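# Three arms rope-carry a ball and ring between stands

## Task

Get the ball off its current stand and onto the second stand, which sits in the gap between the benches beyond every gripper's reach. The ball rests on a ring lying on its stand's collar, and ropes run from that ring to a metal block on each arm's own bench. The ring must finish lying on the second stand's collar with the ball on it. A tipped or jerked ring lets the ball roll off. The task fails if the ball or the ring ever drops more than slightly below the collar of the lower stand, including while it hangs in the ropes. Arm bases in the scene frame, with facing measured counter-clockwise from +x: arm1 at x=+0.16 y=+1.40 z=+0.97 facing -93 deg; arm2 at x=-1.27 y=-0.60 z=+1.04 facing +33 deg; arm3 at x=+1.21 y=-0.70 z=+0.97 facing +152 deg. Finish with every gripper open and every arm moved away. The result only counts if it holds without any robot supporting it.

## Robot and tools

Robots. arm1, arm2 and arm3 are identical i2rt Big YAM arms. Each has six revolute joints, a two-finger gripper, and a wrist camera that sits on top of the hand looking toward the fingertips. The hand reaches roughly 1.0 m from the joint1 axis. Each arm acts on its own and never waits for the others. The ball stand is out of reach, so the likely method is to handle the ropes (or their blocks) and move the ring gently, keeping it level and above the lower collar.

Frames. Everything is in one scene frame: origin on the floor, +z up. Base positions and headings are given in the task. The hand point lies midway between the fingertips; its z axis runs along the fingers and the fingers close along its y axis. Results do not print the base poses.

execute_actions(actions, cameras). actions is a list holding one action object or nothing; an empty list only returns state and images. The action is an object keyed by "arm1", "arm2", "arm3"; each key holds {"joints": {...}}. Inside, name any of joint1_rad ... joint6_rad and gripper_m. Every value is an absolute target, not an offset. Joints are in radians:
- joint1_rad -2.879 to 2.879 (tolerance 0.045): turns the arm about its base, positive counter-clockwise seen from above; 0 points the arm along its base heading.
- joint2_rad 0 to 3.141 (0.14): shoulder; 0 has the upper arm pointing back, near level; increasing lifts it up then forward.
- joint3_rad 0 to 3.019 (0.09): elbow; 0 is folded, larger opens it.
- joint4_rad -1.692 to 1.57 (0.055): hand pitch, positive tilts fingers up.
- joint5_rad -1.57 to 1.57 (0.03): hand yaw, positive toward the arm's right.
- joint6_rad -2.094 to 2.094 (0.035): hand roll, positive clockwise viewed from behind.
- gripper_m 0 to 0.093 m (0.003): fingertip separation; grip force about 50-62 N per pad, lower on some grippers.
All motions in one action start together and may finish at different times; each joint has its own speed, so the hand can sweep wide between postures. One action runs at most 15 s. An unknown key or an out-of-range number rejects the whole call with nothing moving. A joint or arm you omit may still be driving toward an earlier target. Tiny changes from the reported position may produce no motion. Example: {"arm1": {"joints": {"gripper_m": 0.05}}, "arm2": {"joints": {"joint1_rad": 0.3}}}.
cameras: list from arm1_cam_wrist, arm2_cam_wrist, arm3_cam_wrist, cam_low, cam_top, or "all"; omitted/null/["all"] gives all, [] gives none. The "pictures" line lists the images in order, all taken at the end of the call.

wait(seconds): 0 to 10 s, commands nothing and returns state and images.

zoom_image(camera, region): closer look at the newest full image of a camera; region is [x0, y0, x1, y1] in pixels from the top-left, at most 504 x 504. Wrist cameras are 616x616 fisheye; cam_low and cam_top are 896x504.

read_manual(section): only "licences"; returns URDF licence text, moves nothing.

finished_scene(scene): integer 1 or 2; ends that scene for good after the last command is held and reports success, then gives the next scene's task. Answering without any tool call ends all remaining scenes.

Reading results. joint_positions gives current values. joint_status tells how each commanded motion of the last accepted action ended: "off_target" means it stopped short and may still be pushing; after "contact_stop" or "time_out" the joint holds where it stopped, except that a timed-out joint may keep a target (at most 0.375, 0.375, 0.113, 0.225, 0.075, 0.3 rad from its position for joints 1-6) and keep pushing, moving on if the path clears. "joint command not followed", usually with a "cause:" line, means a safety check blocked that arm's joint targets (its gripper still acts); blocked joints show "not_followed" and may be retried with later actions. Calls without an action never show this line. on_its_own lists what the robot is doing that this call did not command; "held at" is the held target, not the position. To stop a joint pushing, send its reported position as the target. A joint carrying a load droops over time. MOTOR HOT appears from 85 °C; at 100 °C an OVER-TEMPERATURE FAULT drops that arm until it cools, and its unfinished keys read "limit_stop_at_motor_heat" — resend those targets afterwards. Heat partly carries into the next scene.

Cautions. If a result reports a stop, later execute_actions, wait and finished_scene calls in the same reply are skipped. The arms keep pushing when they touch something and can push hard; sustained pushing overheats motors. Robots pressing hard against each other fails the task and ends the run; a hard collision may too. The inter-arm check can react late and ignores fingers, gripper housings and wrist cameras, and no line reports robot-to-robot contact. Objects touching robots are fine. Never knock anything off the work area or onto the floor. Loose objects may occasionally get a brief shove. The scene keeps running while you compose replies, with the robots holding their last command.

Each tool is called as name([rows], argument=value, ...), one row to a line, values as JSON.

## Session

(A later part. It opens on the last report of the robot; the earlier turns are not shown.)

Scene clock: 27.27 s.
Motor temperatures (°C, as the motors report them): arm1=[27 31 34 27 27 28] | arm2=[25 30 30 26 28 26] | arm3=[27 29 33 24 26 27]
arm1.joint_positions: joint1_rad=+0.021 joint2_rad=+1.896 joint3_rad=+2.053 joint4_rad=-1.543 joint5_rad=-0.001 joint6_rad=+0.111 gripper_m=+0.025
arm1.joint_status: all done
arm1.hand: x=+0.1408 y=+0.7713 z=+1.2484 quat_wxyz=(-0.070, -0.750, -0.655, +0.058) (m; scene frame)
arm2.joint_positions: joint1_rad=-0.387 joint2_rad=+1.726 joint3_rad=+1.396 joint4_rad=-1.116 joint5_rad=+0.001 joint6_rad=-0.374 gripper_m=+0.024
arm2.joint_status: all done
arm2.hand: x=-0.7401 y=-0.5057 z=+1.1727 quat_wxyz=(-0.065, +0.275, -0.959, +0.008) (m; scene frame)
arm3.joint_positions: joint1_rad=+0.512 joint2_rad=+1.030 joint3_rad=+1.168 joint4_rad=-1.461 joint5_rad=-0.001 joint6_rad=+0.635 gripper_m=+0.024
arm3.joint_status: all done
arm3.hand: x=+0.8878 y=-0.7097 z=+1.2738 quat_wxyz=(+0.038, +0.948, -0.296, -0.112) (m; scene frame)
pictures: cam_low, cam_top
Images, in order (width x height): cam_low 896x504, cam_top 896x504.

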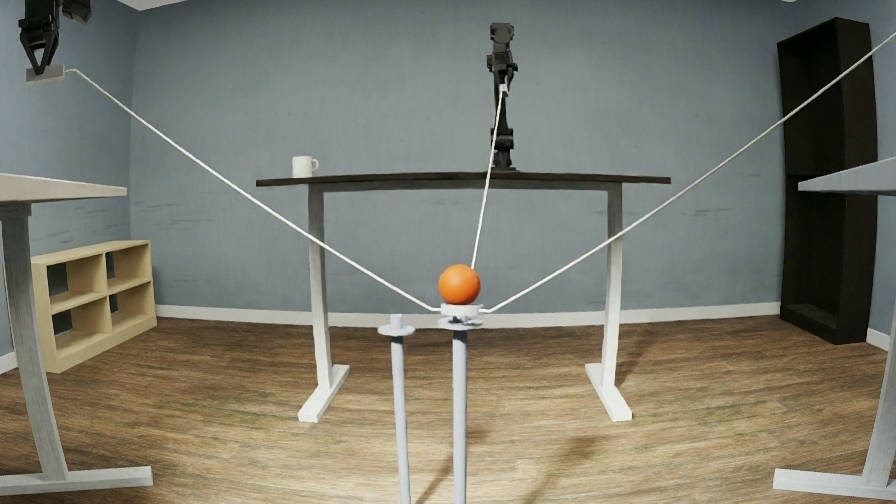

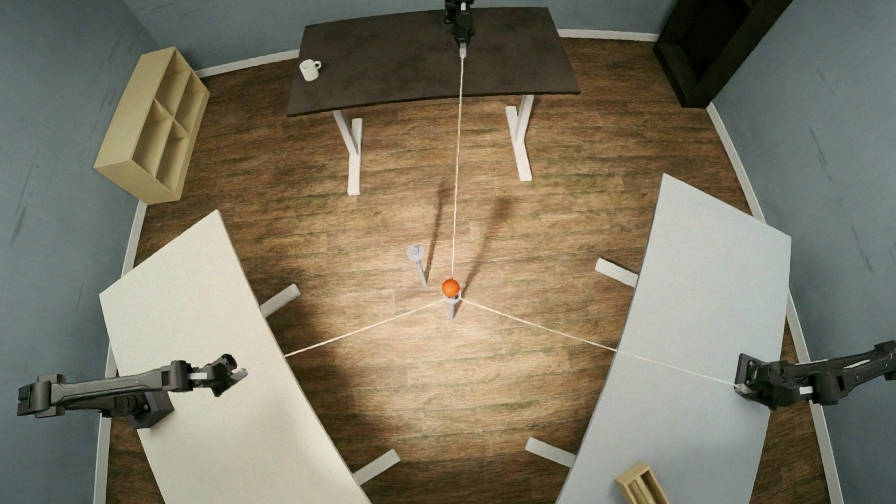

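execute_actions([
  {"arm1":{"joints":{"joint2_rad":1.84}},"arm3":{"joints":{"joint4_rad":-1.39}}},
], cameras=["cam_low","cam_top"])

zoom_image(camera="cam_top", region=[380, 215, 500, 335])

zoom_image(camera="cam_low", region=[360, 220, 520, 350])

Scene clock: 29.60 s.
Motor temperatures (°C, as the motors report them): arm1=[27 31 34 27 27 28] | arm2=[25 30 31 26 28 26] | arm3=[27 29 33 24 26 27]
arm1.joint_positions: joint1_rad=+0.021 joint2_rad=+1.857 joint3_rad=+2.053 joint4_rad=-1.543 joint5_rad=-0.001 joint6_rad=+0.111 gripper_m=+0.025
arm1.joint_status: all done
arm1.hand: x=+0.1407 y=+0.7776 z=+1.2717 quat_wxyz=(-0.084, -0.749, -0.654, +0.070) (m; scene frame)
arm2.joint_positions: joint1_rad=-0.387 joint2_rad=+1.726 joint3_rad=+1.396 joint4_rad=-1.116 joint5_rad=+0.001 joint6_rad=-0.374 gripper_m=+0.024
arm2.joint_status: not commanded
arm2.hand: x=-0.7401 y=-0.5057 z=+1.1727 quat_wxyz=(-0.065, +0.275, -0.959, +0.008) (m; scene frame)
arm3.joint_positions: joint1_rad=+0.512 joint2_rad=+1.030 joint3_rad=+1.168 joint4_rad=-1.407 joint5_rad=-0.001 joint6_rad=+0.635 gripper_m=+0.024
arm3.joint_status: all done
arm3.hand: x=+0.8749 y=-0.7100 z=+1.2772 quat_wxyz=(+0.047, +0.944, -0.295, -0.137) (m; scene frame)
pictures: cam_low, cam_top
Images, in order (width x height): cam_low 896x504, cam_top 896x504.

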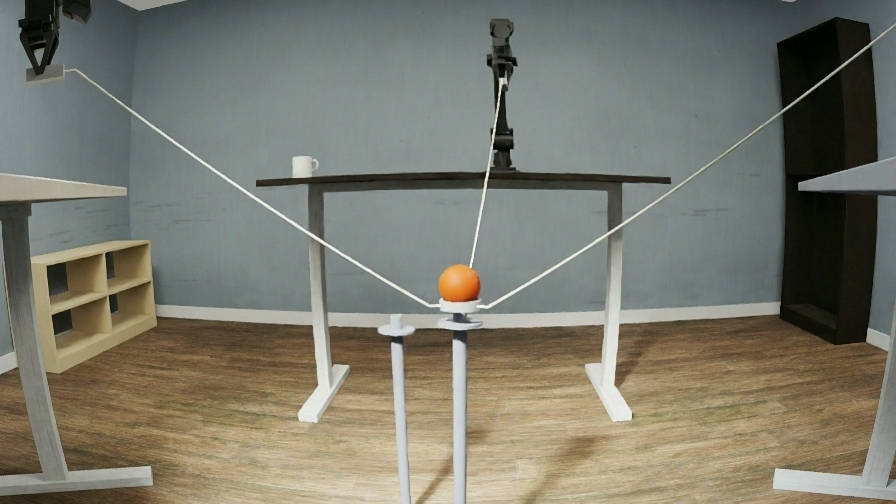

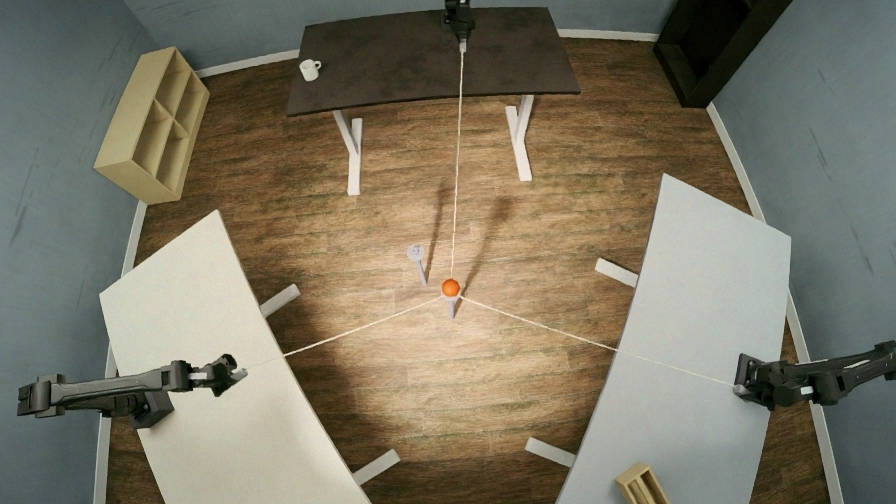

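Region (380, 215, 500, 335) of cam_top's 896x504 image, scaled by 4.200, with more detail than that image has.

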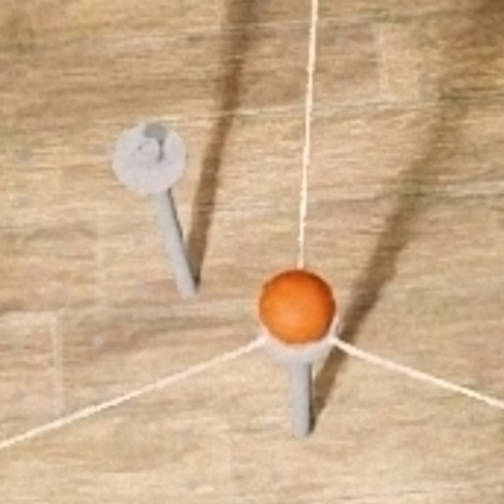

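Region (360, 220, 520, 350) of cam_low's 896x504 image, scaled by 3.150, with more detail than that image has; it fills the top 410 rows of this view, and the rest is white.

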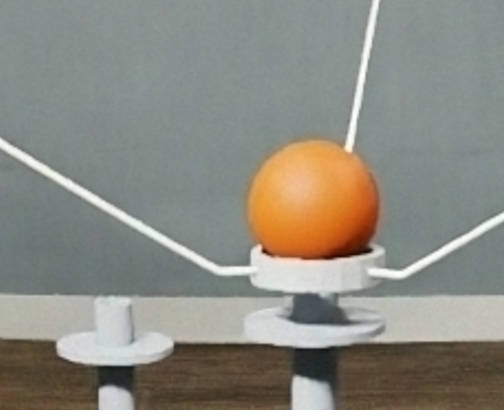

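execute_actions([
  {"arm1":{"joints":{"joint2_rad":1.775}},"arm2":{"joints":{"joint2_rad":1.62}},"arm3":{"joints":{"joint2_rad":0.925}}},
], cameras=["cam_low","cam_top"])

zoom_image(camera="cam_top", region=[380, 215, 500, 335])

zoom_image(camera="cam_low", region=[360, 220, 520, 350])

Scene clock: 31.93 s.
Motor temperatures (°C, as the motors report them): arm1=[27 31 35 27 27 28] | arm2=[25 30 31 26 28 26] | arm3=[27 28 34 24 26 27]
arm1.joint_positions: joint1_rad=+0.021 joint2_rad=+1.791 joint3_rad=+2.053 joint4_rad=-1.543 joint5_rad=-0.001 joint6_rad=+0.112 gripper_m=+0.025
arm1.joint_status: all done
arm1.hand: x=+0.1407 y=+0.7905 z=+1.3110 quat_wxyz=(-0.108, -0.746, -0.651, +0.093) (m; scene frame)
arm2.joint_positions: joint1_rad=-0.387 joint2_rad=+1.618 joint3_rad=+1.396 joint4_rad=-1.116 joint5_rad=+0.001 joint6_rad=-0.374 gripper_m=+0.024
arm2.joint_status: all done
arm2.hand: x=-0.7430 y=-0.5062 z=+1.2287 quat_wxyz=(-0.118, +0.274, -0.954, +0.013) (m; scene frame)
arm3.joint_positions: joint1_rad=+0.511 joint2_rad=+0.926 joint3_rad=+1.168 joint4_rad=-1.403 joint5_rad=+0.000 joint6_rad=+0.636 gripper_m=+0.024
arm3.joint_status: all done
arm3.hand: x=+0.8939 y=-0.7091 z=+1.3097 quat_wxyz=(+0.063, +0.935, -0.293, -0.188) (m; scene frame)
pictures: cam_low, cam_top
Images, in order (width x height): cam_low 896x504, cam_top 896x504.

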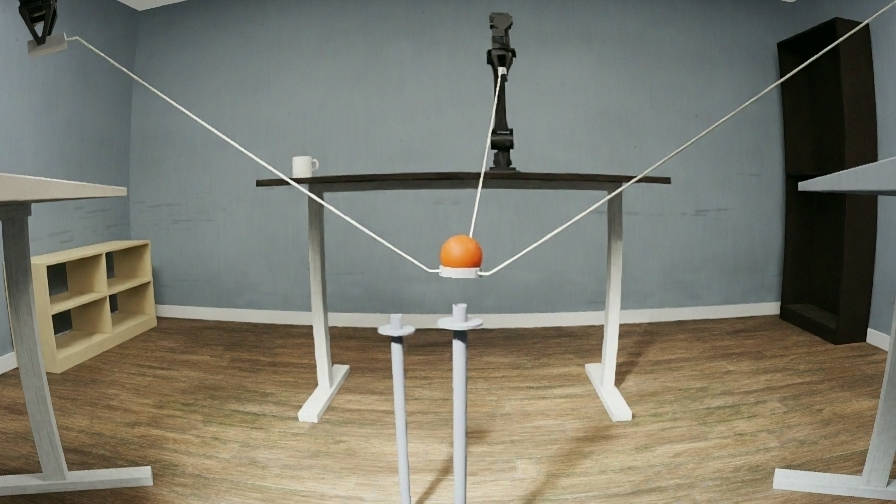

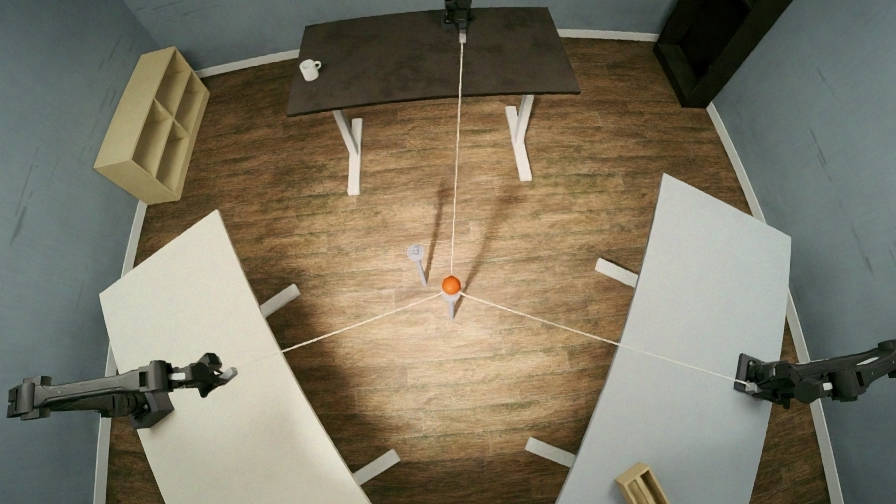

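Region (380, 215, 500, 335) of cam_top's 896x504 image, scaled by 4.200, with more detail than that image has.

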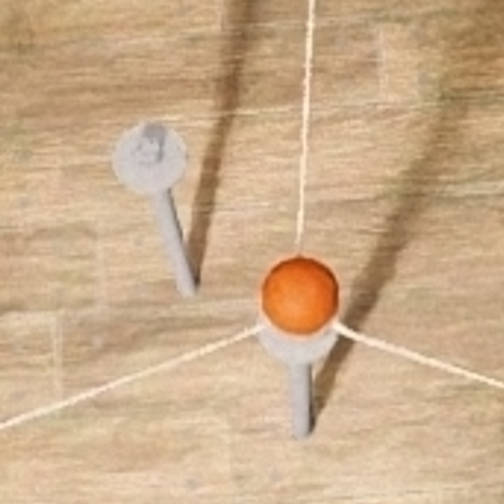

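Region (360, 220, 520, 350) of cam_low's 896x504 image, scaled by 3.150, with more detail than that image has; it fills the top 410 rows of this view, and the rest is white.

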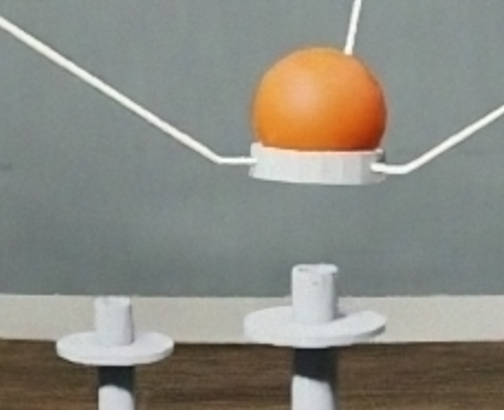

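execute_actions([
  {"arm1":{"joints":{"joint1_rad":-0.069,"joint2_rad":1.632,"joint3_rad":1.84,"joint6_rad":0.01}},"arm2":{"joints":{"joint1_rad":-0.234,"joint4_rad":-1.25,"joint6_rad":-0.205}},"arm3":{"joints":{"joint1_rad":0.317,"joint2_rad":1.10,"joint3_rad":1.30,"joint6_rad":0.425}}},
], cameras=["cam_low","cam_top"])

Scene clock: 36.67 s.
Motor temperatures (°C, as the motors report them): arm1=[27 31 35 27 27 28] | arm2=[25 30 32 26 28 26] | arm3=[27 28 34 24 26 27]
arm1.joint_positions: joint1_rad=-0.078 joint2_rad=+1.638 joint3_rad=+1.840 joint4_rad=-1.543 joint5_rad=+0.000 joint6_rad=+0.020 gripper_m=+0.025
arm1.joint_status: all done
arm1.hand: x=+0.0881 y=+0.8594 z=+1.3034 quat_wxyz=(-0.078, -0.751, -0.651, +0.081) (m; scene frame)
arm2.joint_positions: joint1_rad=-0.231 joint2_rad=+1.618 joint3_rad=+1.396 joint4_rad=-1.232 joint5_rad=-0.002 joint6_rad=-0.220 gripper_m=+0.024
arm2.joint_status: all done
arm2.hand: x=-0.7913 y=-0.4341 z=+1.2234 quat_wxyz=(-0.061, +0.277, -0.959, -0.003) (m; scene frame)
arm3.joint_positions: joint1_rad=+0.309 joint2_rad=+1.124 joint3_rad=+1.254 joint4_rad=-1.397 joint5_rad=+0.001 joint6_rad=+0.441 gripper_m=+0.024
arm3.joint_status: all done
arm3.hand: x=+0.8453 y=-0.6358 z=+1.2854 quat_wxyz=(+0.017, +0.943, -0.299, -0.145) (m; scene frame)
pictures: cam_low, cam_top
Images, in order (width x height): cam_low 896x504, cam_top 896x504.

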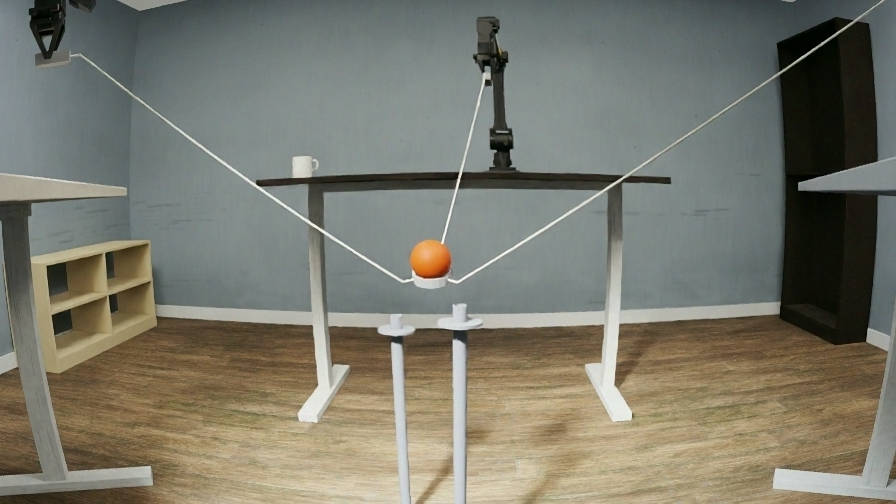

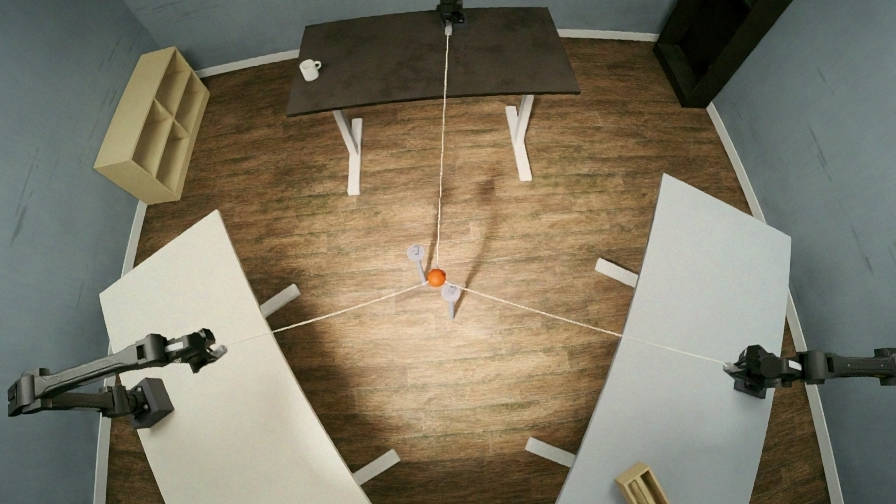

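The ball looks unsettled; check.

execute_actions(actions=[], cameras=["cam_low","cam_top"])

zoom_image(camera="cam_low", region=[360, 220, 520, 350])

Scene clock: 37.33 s.
Motor temperatures (°C, as the motors report them): arm1=[27 31 35 27 27 28] | arm2=[25 30 32 26 28 26] | arm3=[27 28 34 24 26 27]
arm1.joint_positions: joint1_rad=-0.078 joint2_rad=+1.638 joint3_rad=+1.840 joint4_rad=-1.543 joint5_rad=+0.000 joint6_rad=+0.019 gripper_m=+0.025
arm1.joint_status: all done
arm1.hand: x=+0.0881 y=+0.8594 z=+1.3034 quat_wxyz=(-0.078, -0.751, -0.651, +0.081) (m; scene frame)
arm2.joint_positions: joint1_rad=-0.231 joint2_rad=+1.618 joint3_rad=+1.396 joint4_rad=-1.232 joint5_rad=-0.002 joint6_rad=-0.219 gripper_m=+0.024
arm2.joint_status: all done
arm2.hand: x=-0.7914 y=-0.4341 z=+1.2234 quat_wxyz=(-0.061, +0.276, -0.959, -0.003) (m; scene frame)
arm3.joint_positions: joint1_rad=+0.309 joint2_rad=+1.123 joint3_rad=+1.254 joint4_rad=-1.397 joint5_rad=+0.001 joint6_rad=+0.440 gripper_m=+0.024
arm3.joint_status: all done
arm3.hand: x=+0.8454 y=-0.6358 z=+1.2856 quat_wxyz=(+0.017, +0.943, -0.299, -0.145) (m; scene frame)
pictures: cam_low, cam_top
Images, in order (width x height): cam_low 896x504, cam_top 896x504.

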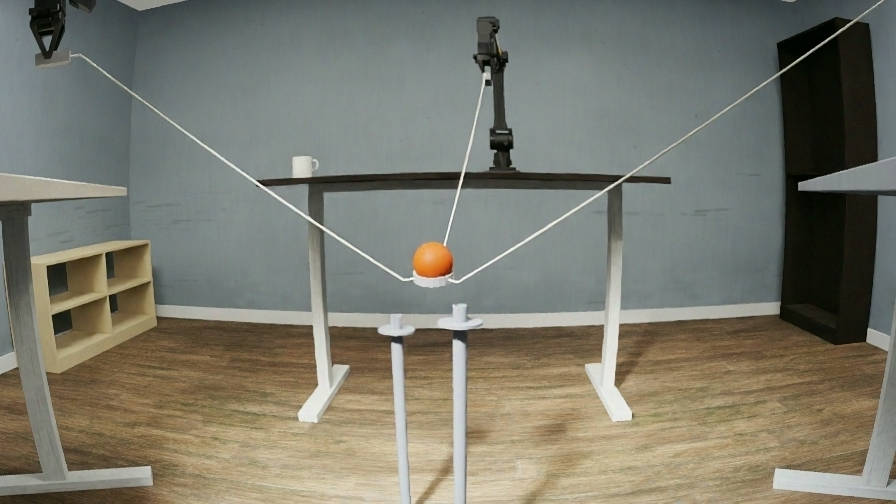

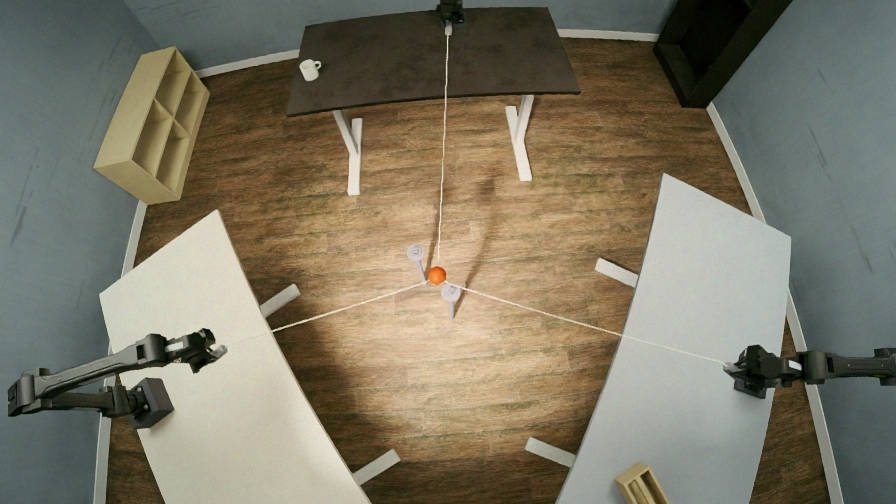

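Region (360, 220, 520, 350) of cam_low's 896x504 image, scaled by 3.150, with more detail than that image has; it fills the top 410 rows of this view, and the rest is white.

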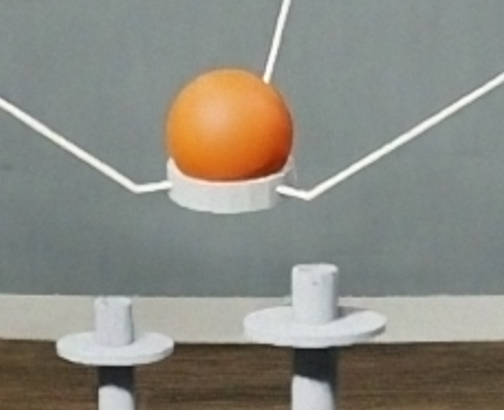

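execute_actions([
  {"arm1":{"joints":{"joint1_rad":-0.125,"joint2_rad":1.562,"joint3_rad":1.73,"joint4_rad":-1.58,"joint6_rad":-0.045}},"arm2":{"joints":{"joint1_rad":-0.152,"joint4_rad":-1.283,"joint6_rad":-0.125}},"arm3":{"joints":{"joint1_rad":0.25,"joint2_rad":1.19,"joint3_rad":1.378,"joint6_rad":0.35}}},
], cameras=["cam_low","cam_top"])

zoom_image(camera="cam_low", region=[360, 220, 520, 350])

Scene clock: 40.93 s.
Motor temperatures (°C, as the motors report them): arm1=[27 31 34 27 27 28] | arm2=[25 30 33 26 28 26] | arm3=[27 28 35 24 26 27]
arm1.joint_positions: joint1_rad=-0.120 joint2_rad=+1.592 joint3_rad=+1.730 joint4_rad=-1.569 joint5_rad=+0.000 joint6_rad=-0.035 gripper_m=+0.025
arm1.joint_status: all done
arm1.hand: x=+0.0714 y=+0.8974 z=+1.2793 quat_wxyz=(-0.045, -0.750, -0.658, +0.049) (m; scene frame)
arm2.joint_positions: joint1_rad=-0.146 joint2_rad=+1.618 joint3_rad=+1.396 joint4_rad=-1.263 joint5_rad=-0.001 joint6_rad=-0.139 gripper_m=+0.024
arm2.joint_status: all done
arm2.hand: x=-0.8144 y=-0.3973 z=+1.2224 quat_wxyz=(-0.045, +0.279, -0.959, -0.005) (m; scene frame)
arm3.joint_positions: joint1_rad=+0.246 joint2_rad=+1.199 joint3_rad=+1.333 joint4_rad=-1.397 joint5_rad=+0.001 joint6_rad=+0.366 gripper_m=+0.024
arm3.joint_status: all done
arm3.hand: x=+0.8220 y=-0.6058 z=+1.2938 quat_wxyz=(+0.007, +0.944, -0.294, -0.148) (m; scene frame)
pictures: cam_low, cam_top
Images, in order (width x height): cam_low 896x504, cam_top 896x504.

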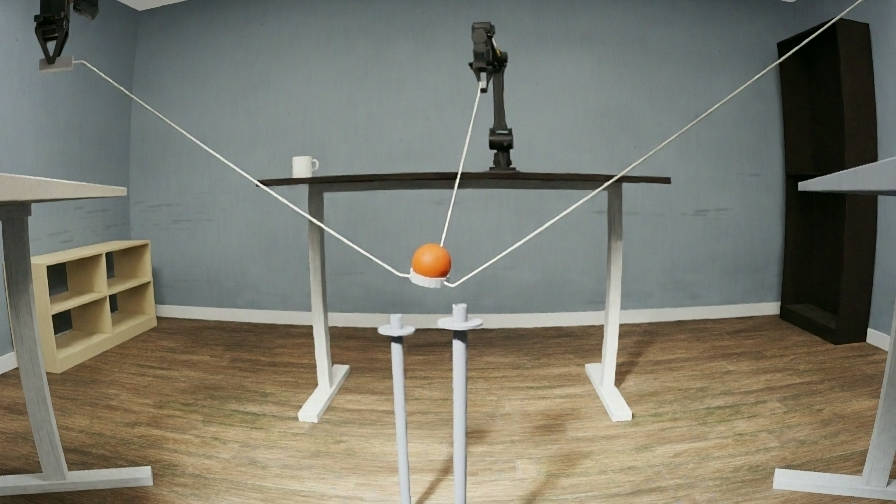

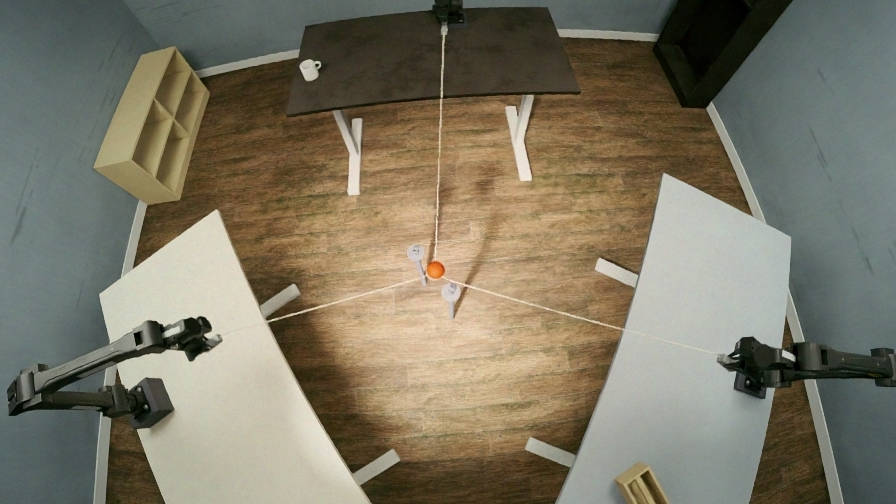

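Region (360, 220, 520, 350) of cam_low's 896x504 image, scaled by 3.150, with more detail than that image has; it fills the top 410 rows of this view, and the rest is white.

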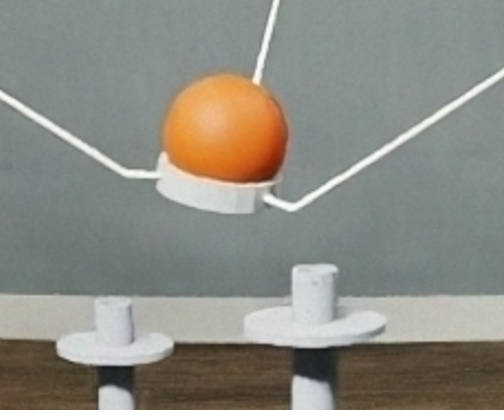

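execute_actions([
  {"arm2":{"joints":{"joint3_rad":1.31}}},
], cameras=[])

wait(seconds=1.5)

zoom_image(camera="cam_low", region=[360, 220, 520, 350])

Scene clock: 43.33 s.
Motor temperatures (°C, as the motors report them): arm1=[27 31 34 27 27 28] | arm2=[25 30 33 26 28 26] | arm3=[27 28 36 24 26 27]
arm1.joint_positions: joint1_rad=-0.120 joint2_rad=+1.592 joint3_rad=+1.730 joint4_rad=-1.569 joint5_rad=+0.000 joint6_rad=-0.035 gripper_m=+0.025
arm1.joint_status: not commanded
arm1.hand: x=+0.0714 y=+0.8974 z=+1.2793 quat_wxyz=(-0.045, -0.750, -0.658, +0.049) (m; scene frame)
arm2.joint_positions: joint1_rad=-0.146 joint2_rad=+1.624 joint3_rad=+1.314 joint4_rad=-1.265 joint5_rad=-0.001 joint6_rad=-0.139 gripper_m=+0.024
arm2.joint_status: all done
arm2.hand: x=-0.8406 y=-0.4093 z=+1.1880 quat_wxyz=(+0.000, +0.279, -0.960, +0.001) (m; scene frame)
arm3.joint_positions: joint1_rad=+0.246 joint2_rad=+1.199 joint3_rad=+1.333 joint4_rad=-1.397 joint5_rad=+0.001 joint6_rad=+0.366 gripper_m=+0.024
arm3.joint_status: not commanded
arm3.hand: x=+0.8220 y=-0.6058 z=+1.2938 quat_wxyz=(+0.007, +0.944, -0.293, -0.148) (m; scene frame)
pictures: none
No camera images: the call's "cameras" was empty. Leave "cameras" out to get every camera's image.

Scene clock: 44.83 s.
Motor temperatures (°C, as the motors report them): arm1=[27 31 34 27 27 28] | arm2=[25 30 33 26 28 26] | arm3=[27 28 36 24 26 27]
arm1.joint_positions: joint1_rad=-0.120 joint2_rad=+1.592 joint3_rad=+1.730 joint4_rad=-1.569 joint5_rad=+0.000 joint6_rad=-0.035 gripper_m=+0.025
arm1.joint_status: not commanded
arm1.hand: x=+0.0714 y=+0.8974 z=+1.2793 quat_wxyz=(-0.045, -0.750, -0.658, +0.049) (m; scene frame)
arm2.joint_positions: joint1_rad=-0.146 joint2_rad=+1.624 joint3_rad=+1.314 joint4_rad=-1.265 joint5_rad=-0.001 joint6_rad=-0.139 gripper_m=+0.024
arm2.joint_status: all done
arm2.hand: x=-0.8406 y=-0.4093 z=+1.1880 quat_wxyz=(+0.000, +0.279, -0.960, +0.001) (m; scene frame)
arm3.joint_positions: joint1_rad=+0.246 joint2_rad=+1.199 joint3_rad=+1.333 joint4_rad=-1.397 joint5_rad=+0.001 joint6_rad=+0.366 gripper_m=+0.024
arm3.joint_status: not commanded
arm3.hand: x=+0.8220 y=-0.6058 z=+1.2938 quat_wxyz=(+0.007, +0.944, -0.293, -0.148) (m; scene frame)
wait: 1.50 s; at rest by 0.27 s
pictures: arm1_cam_wrist, arm2_cam_wrist, arm3_cam_wrist, cam_low, cam_top
Images, in order (width x height): arm1_cam_wrist 616x616, arm2_cam_wrist 616x616, arm3_cam_wrist 616x616, cam_low 896x504, cam_top 896x504.

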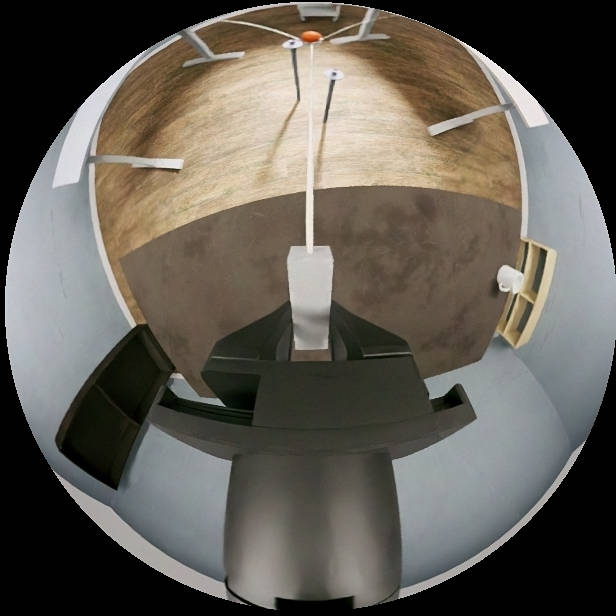

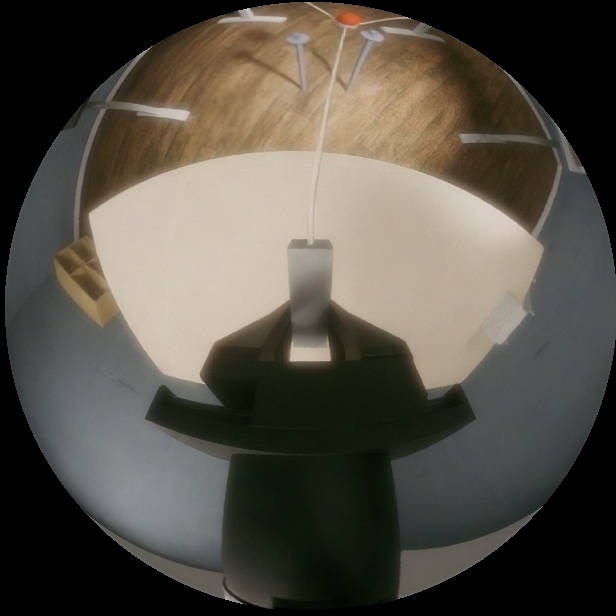

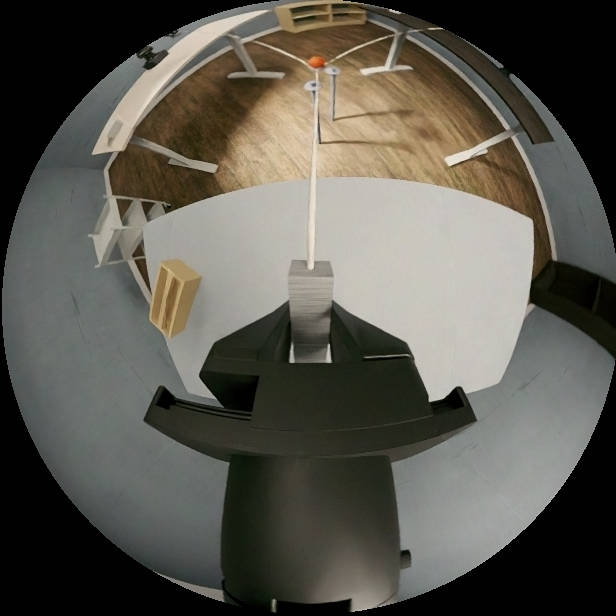

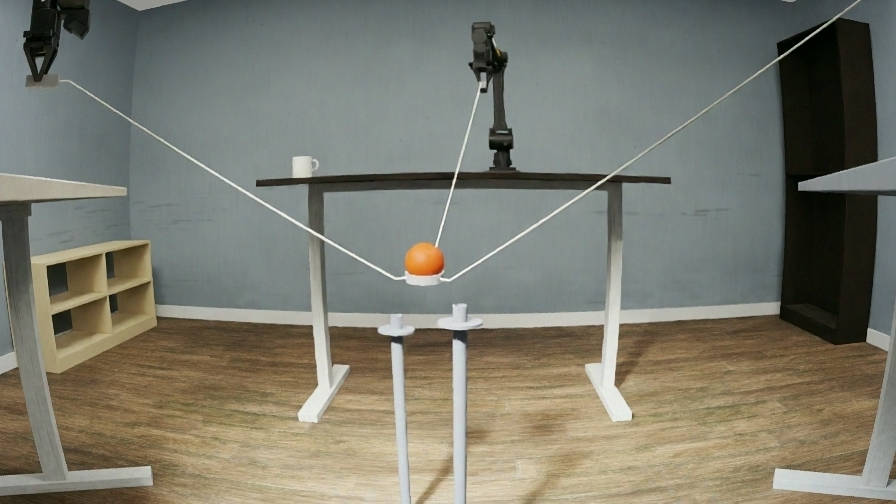

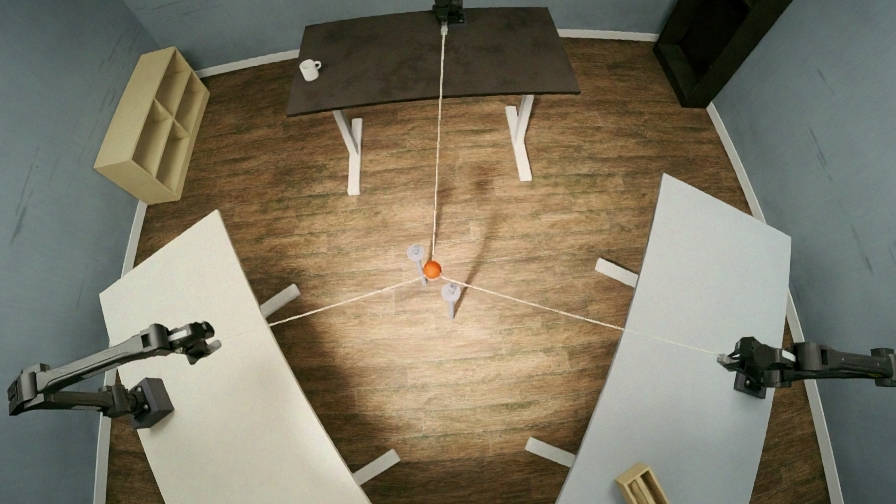

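Region (360, 220, 520, 350) of cam_low's 896x504 image, scaled by 3.150, with more detail than that image has; it fills the top 410 rows of this view, and the rest is white.

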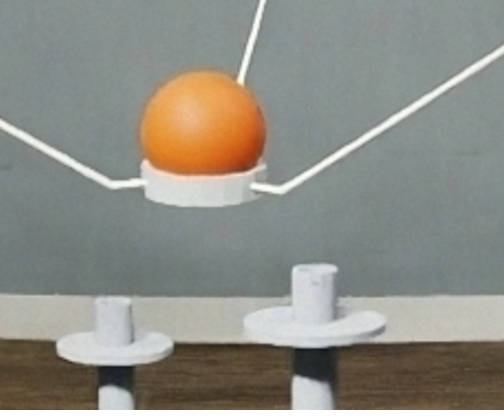

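execute_actions([
  {"arm1":{"joints":{"joint1_rad":-0.19,"joint2_rad":1.49,"joint3_rad":1.64,"joint6_rad":-0.1}},"arm2":{"joints":{"joint1_rad":-0.06,"joint6_rad":-0.055}},"arm3":{"joints":{"joint1_rad":0.18,"joint2_rad":1.29,"joint3_rad":1.43,"joint6_rad":0.3}}},
], cameras=["cam_low","cam_top"])

Scene clock: 49.77 s.
Motor temperatures (°C, as the motors report them): arm1=[27 31 33 27 27 28] | arm2=[25 30 32 26 28 26] | arm3=[27 28 37 24 26 27]
arm1.joint_positions: joint1_rad=-0.189 joint2_rad=+1.509 joint3_rad=+1.642 joint4_rad=-1.569 joint5_rad=+0.000 joint6_rad=-0.090 gripper_m=+0.025
arm1.joint_status: all done
arm1.hand: x=+0.0442 y=+0.9360 z=+1.2819 quat_wxyz=(-0.040, -0.755, -0.653, +0.050) (m; scene frame)
arm2.joint_positions: joint1_rad=-0.055 joint2_rad=+1.624 joint3_rad=+1.314 joint4_rad=-1.265 joint5_rad=+0.000 joint6_rad=-0.069 gripper_m=+0.024
arm2.joint_status: all done
arm2.hand: x=-0.8601 y=-0.3711 z=+1.1878 quat_wxyz=(+0.000, +0.289, -0.957, +0.002) (m; scene frame)
arm3.joint_positions: joint1_rad=+0.174 joint2_rad=+1.307 joint3_rad=+1.388 joint4_rad=-1.397 joint5_rad=+0.001 joint6_rad=+0.315 gripper_m=+0.024
arm3.joint_status: all done
arm3.hand: x=+0.8007 y=-0.5690 z=+1.2755 quat_wxyz=(-0.003, +0.945, -0.304, -0.122) (m; scene frame)
pictures: cam_low, cam_top
Images, in order (width x height): cam_low 896x504, cam_top 896x504.

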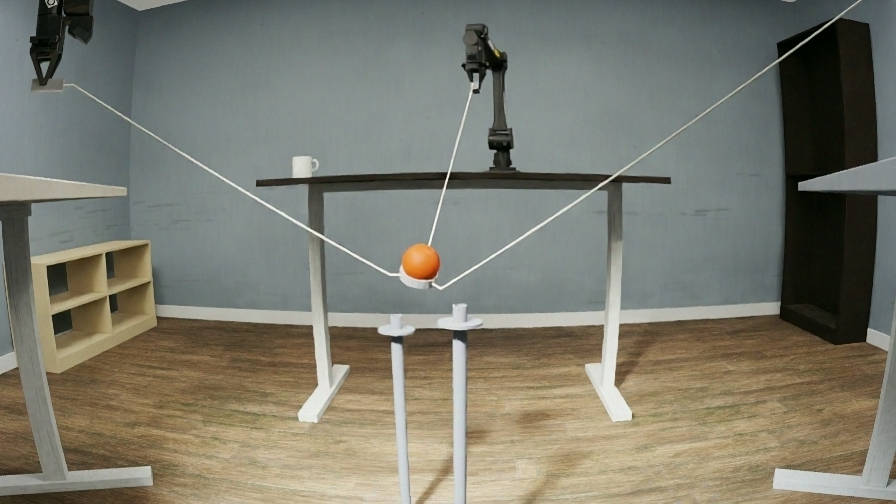

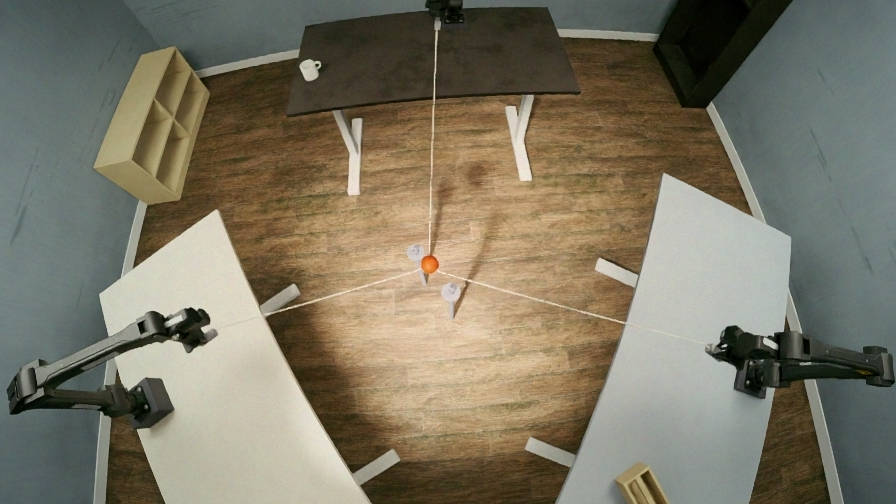

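execute_actions([
  {"arm1":{"joints":{"joint1_rad":-0.26,"joint2_rad":1.45,"joint3_rad":1.55,"joint6_rad":-0.17}},"arm2":{"joints":{"joint1_rad":0.01,"joint6_rad":0.02,"joint3_rad":1.26}},"arm3":{"joints":{"joint1_rad":0.125,"joint2_rad":1.38,"joint3_rad":1.54,"joint6_rad":0.245}}},
], cameras=["cam_low","cam_top"])

zoom_image(camera="cam_low", region=[360,220,520,350])

Scene clock: 52.60 s.
Motor temperatures (°C, as the motors report them): arm1=[27 31 33 27 27 28] | arm2=[25 30 32 26 28 26] | arm3=[27 28 37 24 26 27]
arm1.joint_positions: joint1_rad=-0.258 joint2_rad=+1.475 joint3_rad=+1.551 joint4_rad=-1.569 joint5_rad=+0.000 joint6_rad=-0.160 gripper_m=+0.025
arm1.joint_status: all done
arm1.hand: x=+0.0203 y=+0.9684 z=+1.2602 quat_wxyz=(-0.022, -0.755, -0.655, +0.028) (m; scene frame)
arm2.joint_positions: joint1_rad=+0.014 joint2_rad=+1.624 joint3_rad=+1.268 joint4_rad=-1.265 joint5_rad=+0.000 joint6_rad=+0.006 gripper_m=+0.024
arm2.joint_status: all done
arm2.hand: x=-0.8912 y=-0.3527 z=+1.1714 quat_wxyz=(+0.022, +0.286, -0.958, +0.009) (m; scene frame)
arm3.joint_positions: joint1_rad=+0.121 joint2_rad=+1.387 joint3_rad=+1.491 joint4_rad=-1.394 joint5_rad=+0.001 joint6_rad=+0.260 gripper_m=+0.024
arm3.joint_status: all done
arm3.hand: x=+0.7744 y=-0.5345 z=+1.2873 quat_wxyz=(-0.011, +0.943, -0.303, -0.135) (m; scene frame)
pictures: cam_low, cam_top
Images, in order (width x height): cam_low 896x504, cam_top 896x504.

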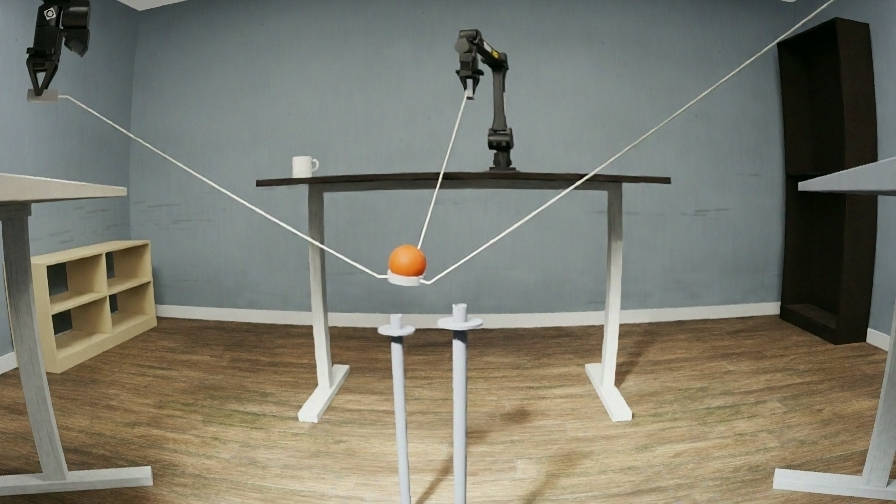

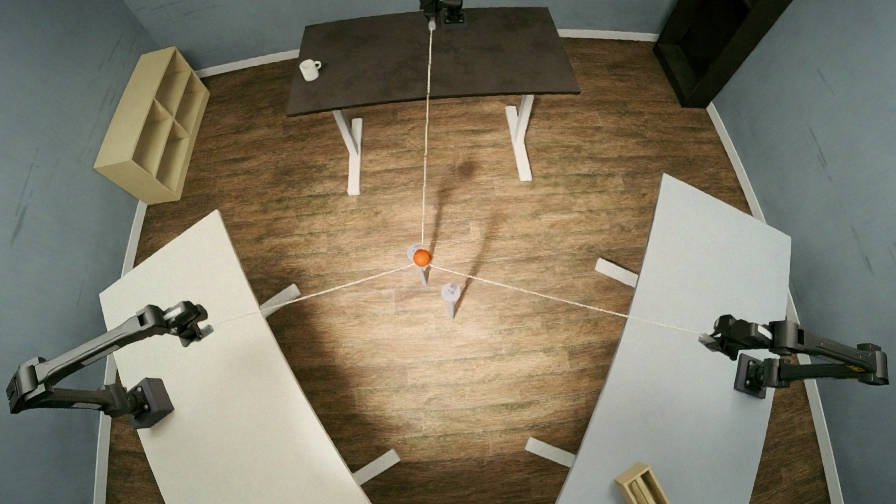

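Region (360, 220, 520, 350) of cam_low's 896x504 image, scaled by 3.150, with more detail than that image has; it fills the top 410 rows of this view, and the rest is white.

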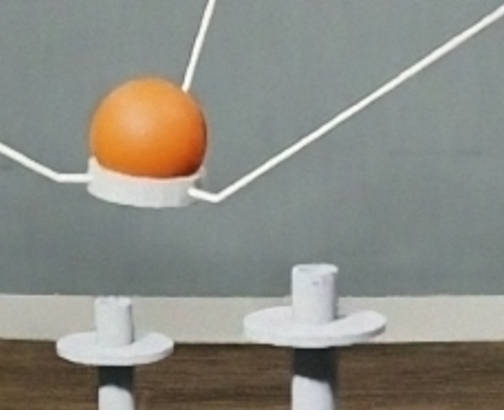

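Remaining about (-.025,+.055).

execute_actions([
  {"arm1":{"joints":{"joint1_rad":-0.33,"joint2_rad":1.385,"joint3_rad":1.44,"joint6_rad":-0.24}},"arm2":{"joints":{"joint1_rad":0.12,"joint6_rad":0.125,"joint2_rad":1.65}},"arm3":{"joints":{"joint1_rad":0.055,"joint2_rad":1.48,"joint3_rad":1.63,"joint6_rad":0.18}}},
], cameras=["cam_low","cam_top"])

zoom_image(camera="cam_low", region=[360,220,520,350])

zoom_image(camera="cam_top", region=[380,215,500,335])

Scene clock: 55.03 s.
Motor temperatures (°C, as the motors report them): arm1=[27 31 33 27 27 28] | arm2=[25 30 32 26 28 26] | arm3=[27 29 37 24 26 27]
arm1.joint_positions: joint1_rad=-0.326 joint2_rad=+1.403 joint3_rad=+1.444 joint4_rad=-1.569 joint5_rad=+0.000 joint6_rad=-0.230 gripper_m=+0.025
arm1.joint_status: all done
arm1.hand: x=+0.0040 y=+1.0118 z=+1.2475 quat_wxyz=(-0.011, -0.755, -0.655, +0.014) (m; scene frame)
arm2.joint_positions: joint1_rad=+0.122 joint2_rad=+1.648 joint3_rad=+1.268 joint4_rad=-1.265 joint5_rad=+0.001 joint6_rad=+0.111 gripper_m=+0.024
arm2.joint_status: all done
arm2.hand: x=-0.9205 y=-0.3136 z=+1.1610 quat_wxyz=(+0.032, +0.287, -0.957, +0.017) (m; scene frame)
arm3.joint_positions: joint1_rad=+0.048 joint2_rad=+1.491 joint3_rad=+1.584 joint4_rad=-1.394 joint5_rad=+0.001 joint6_rad=+0.195 gripper_m=+0.024
arm3.joint_status: all done
arm3.hand: x=+0.7534 y=-0.4871 z=+1.2802 quat_wxyz=(-0.019, +0.943, -0.307, -0.128) (m; scene frame)
pictures: cam_low, cam_top
Images, in order (width x height): cam_low 896x504, cam_top 896x504.

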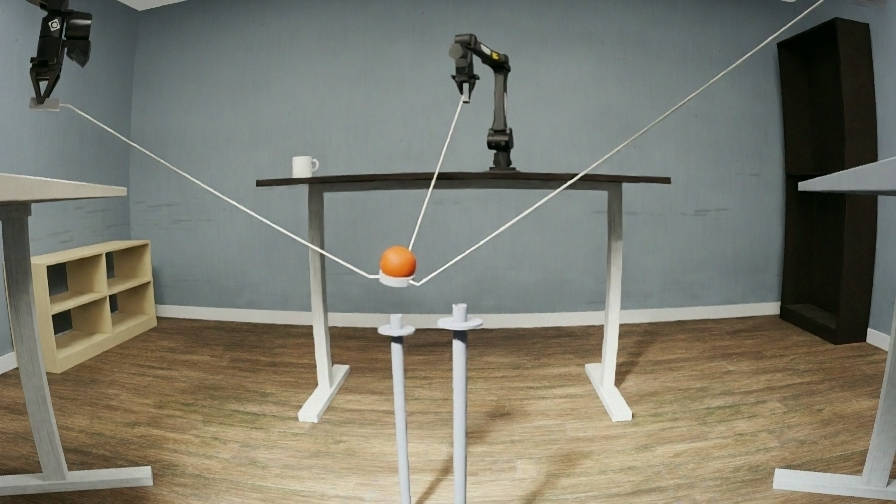

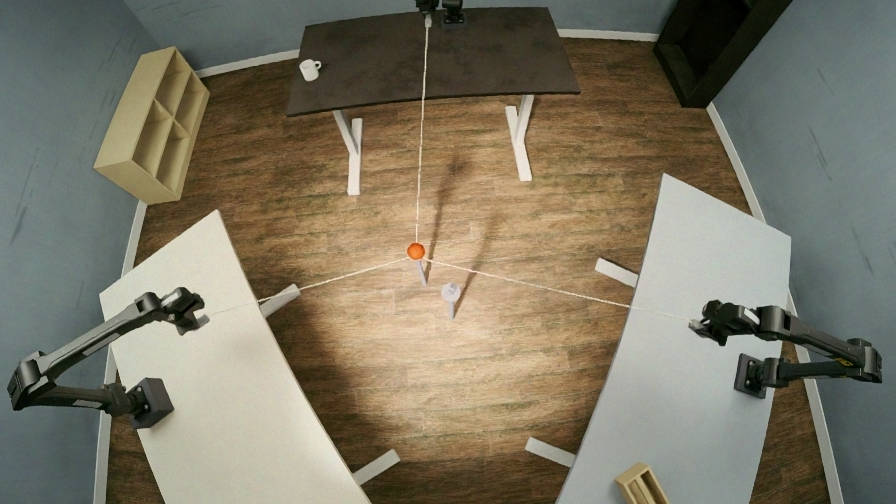

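Region (360, 220, 520, 350) of cam_low's 896x504 image, scaled by 3.150, with more detail than that image has; it fills the top 410 rows of this view, and the rest is white.

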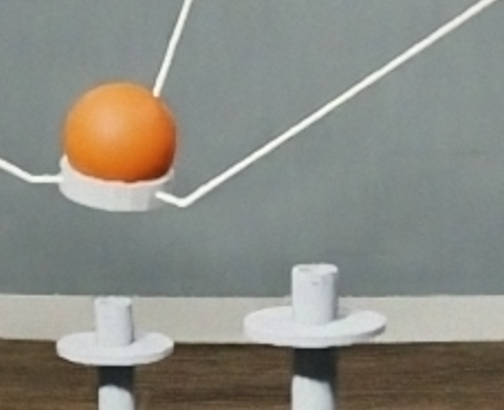

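Region (380, 215, 500, 335) of cam_top's 896x504 image, scaled by 4.200, with more detail than that image has.

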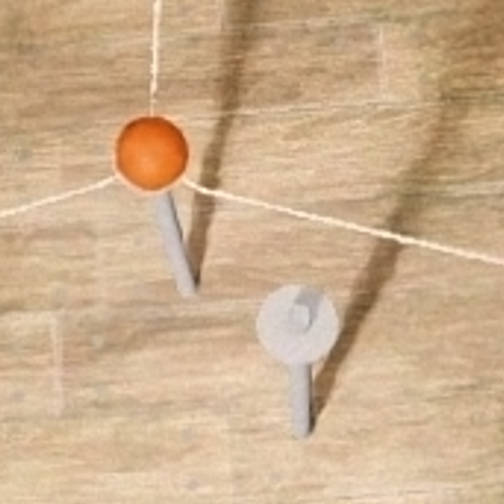

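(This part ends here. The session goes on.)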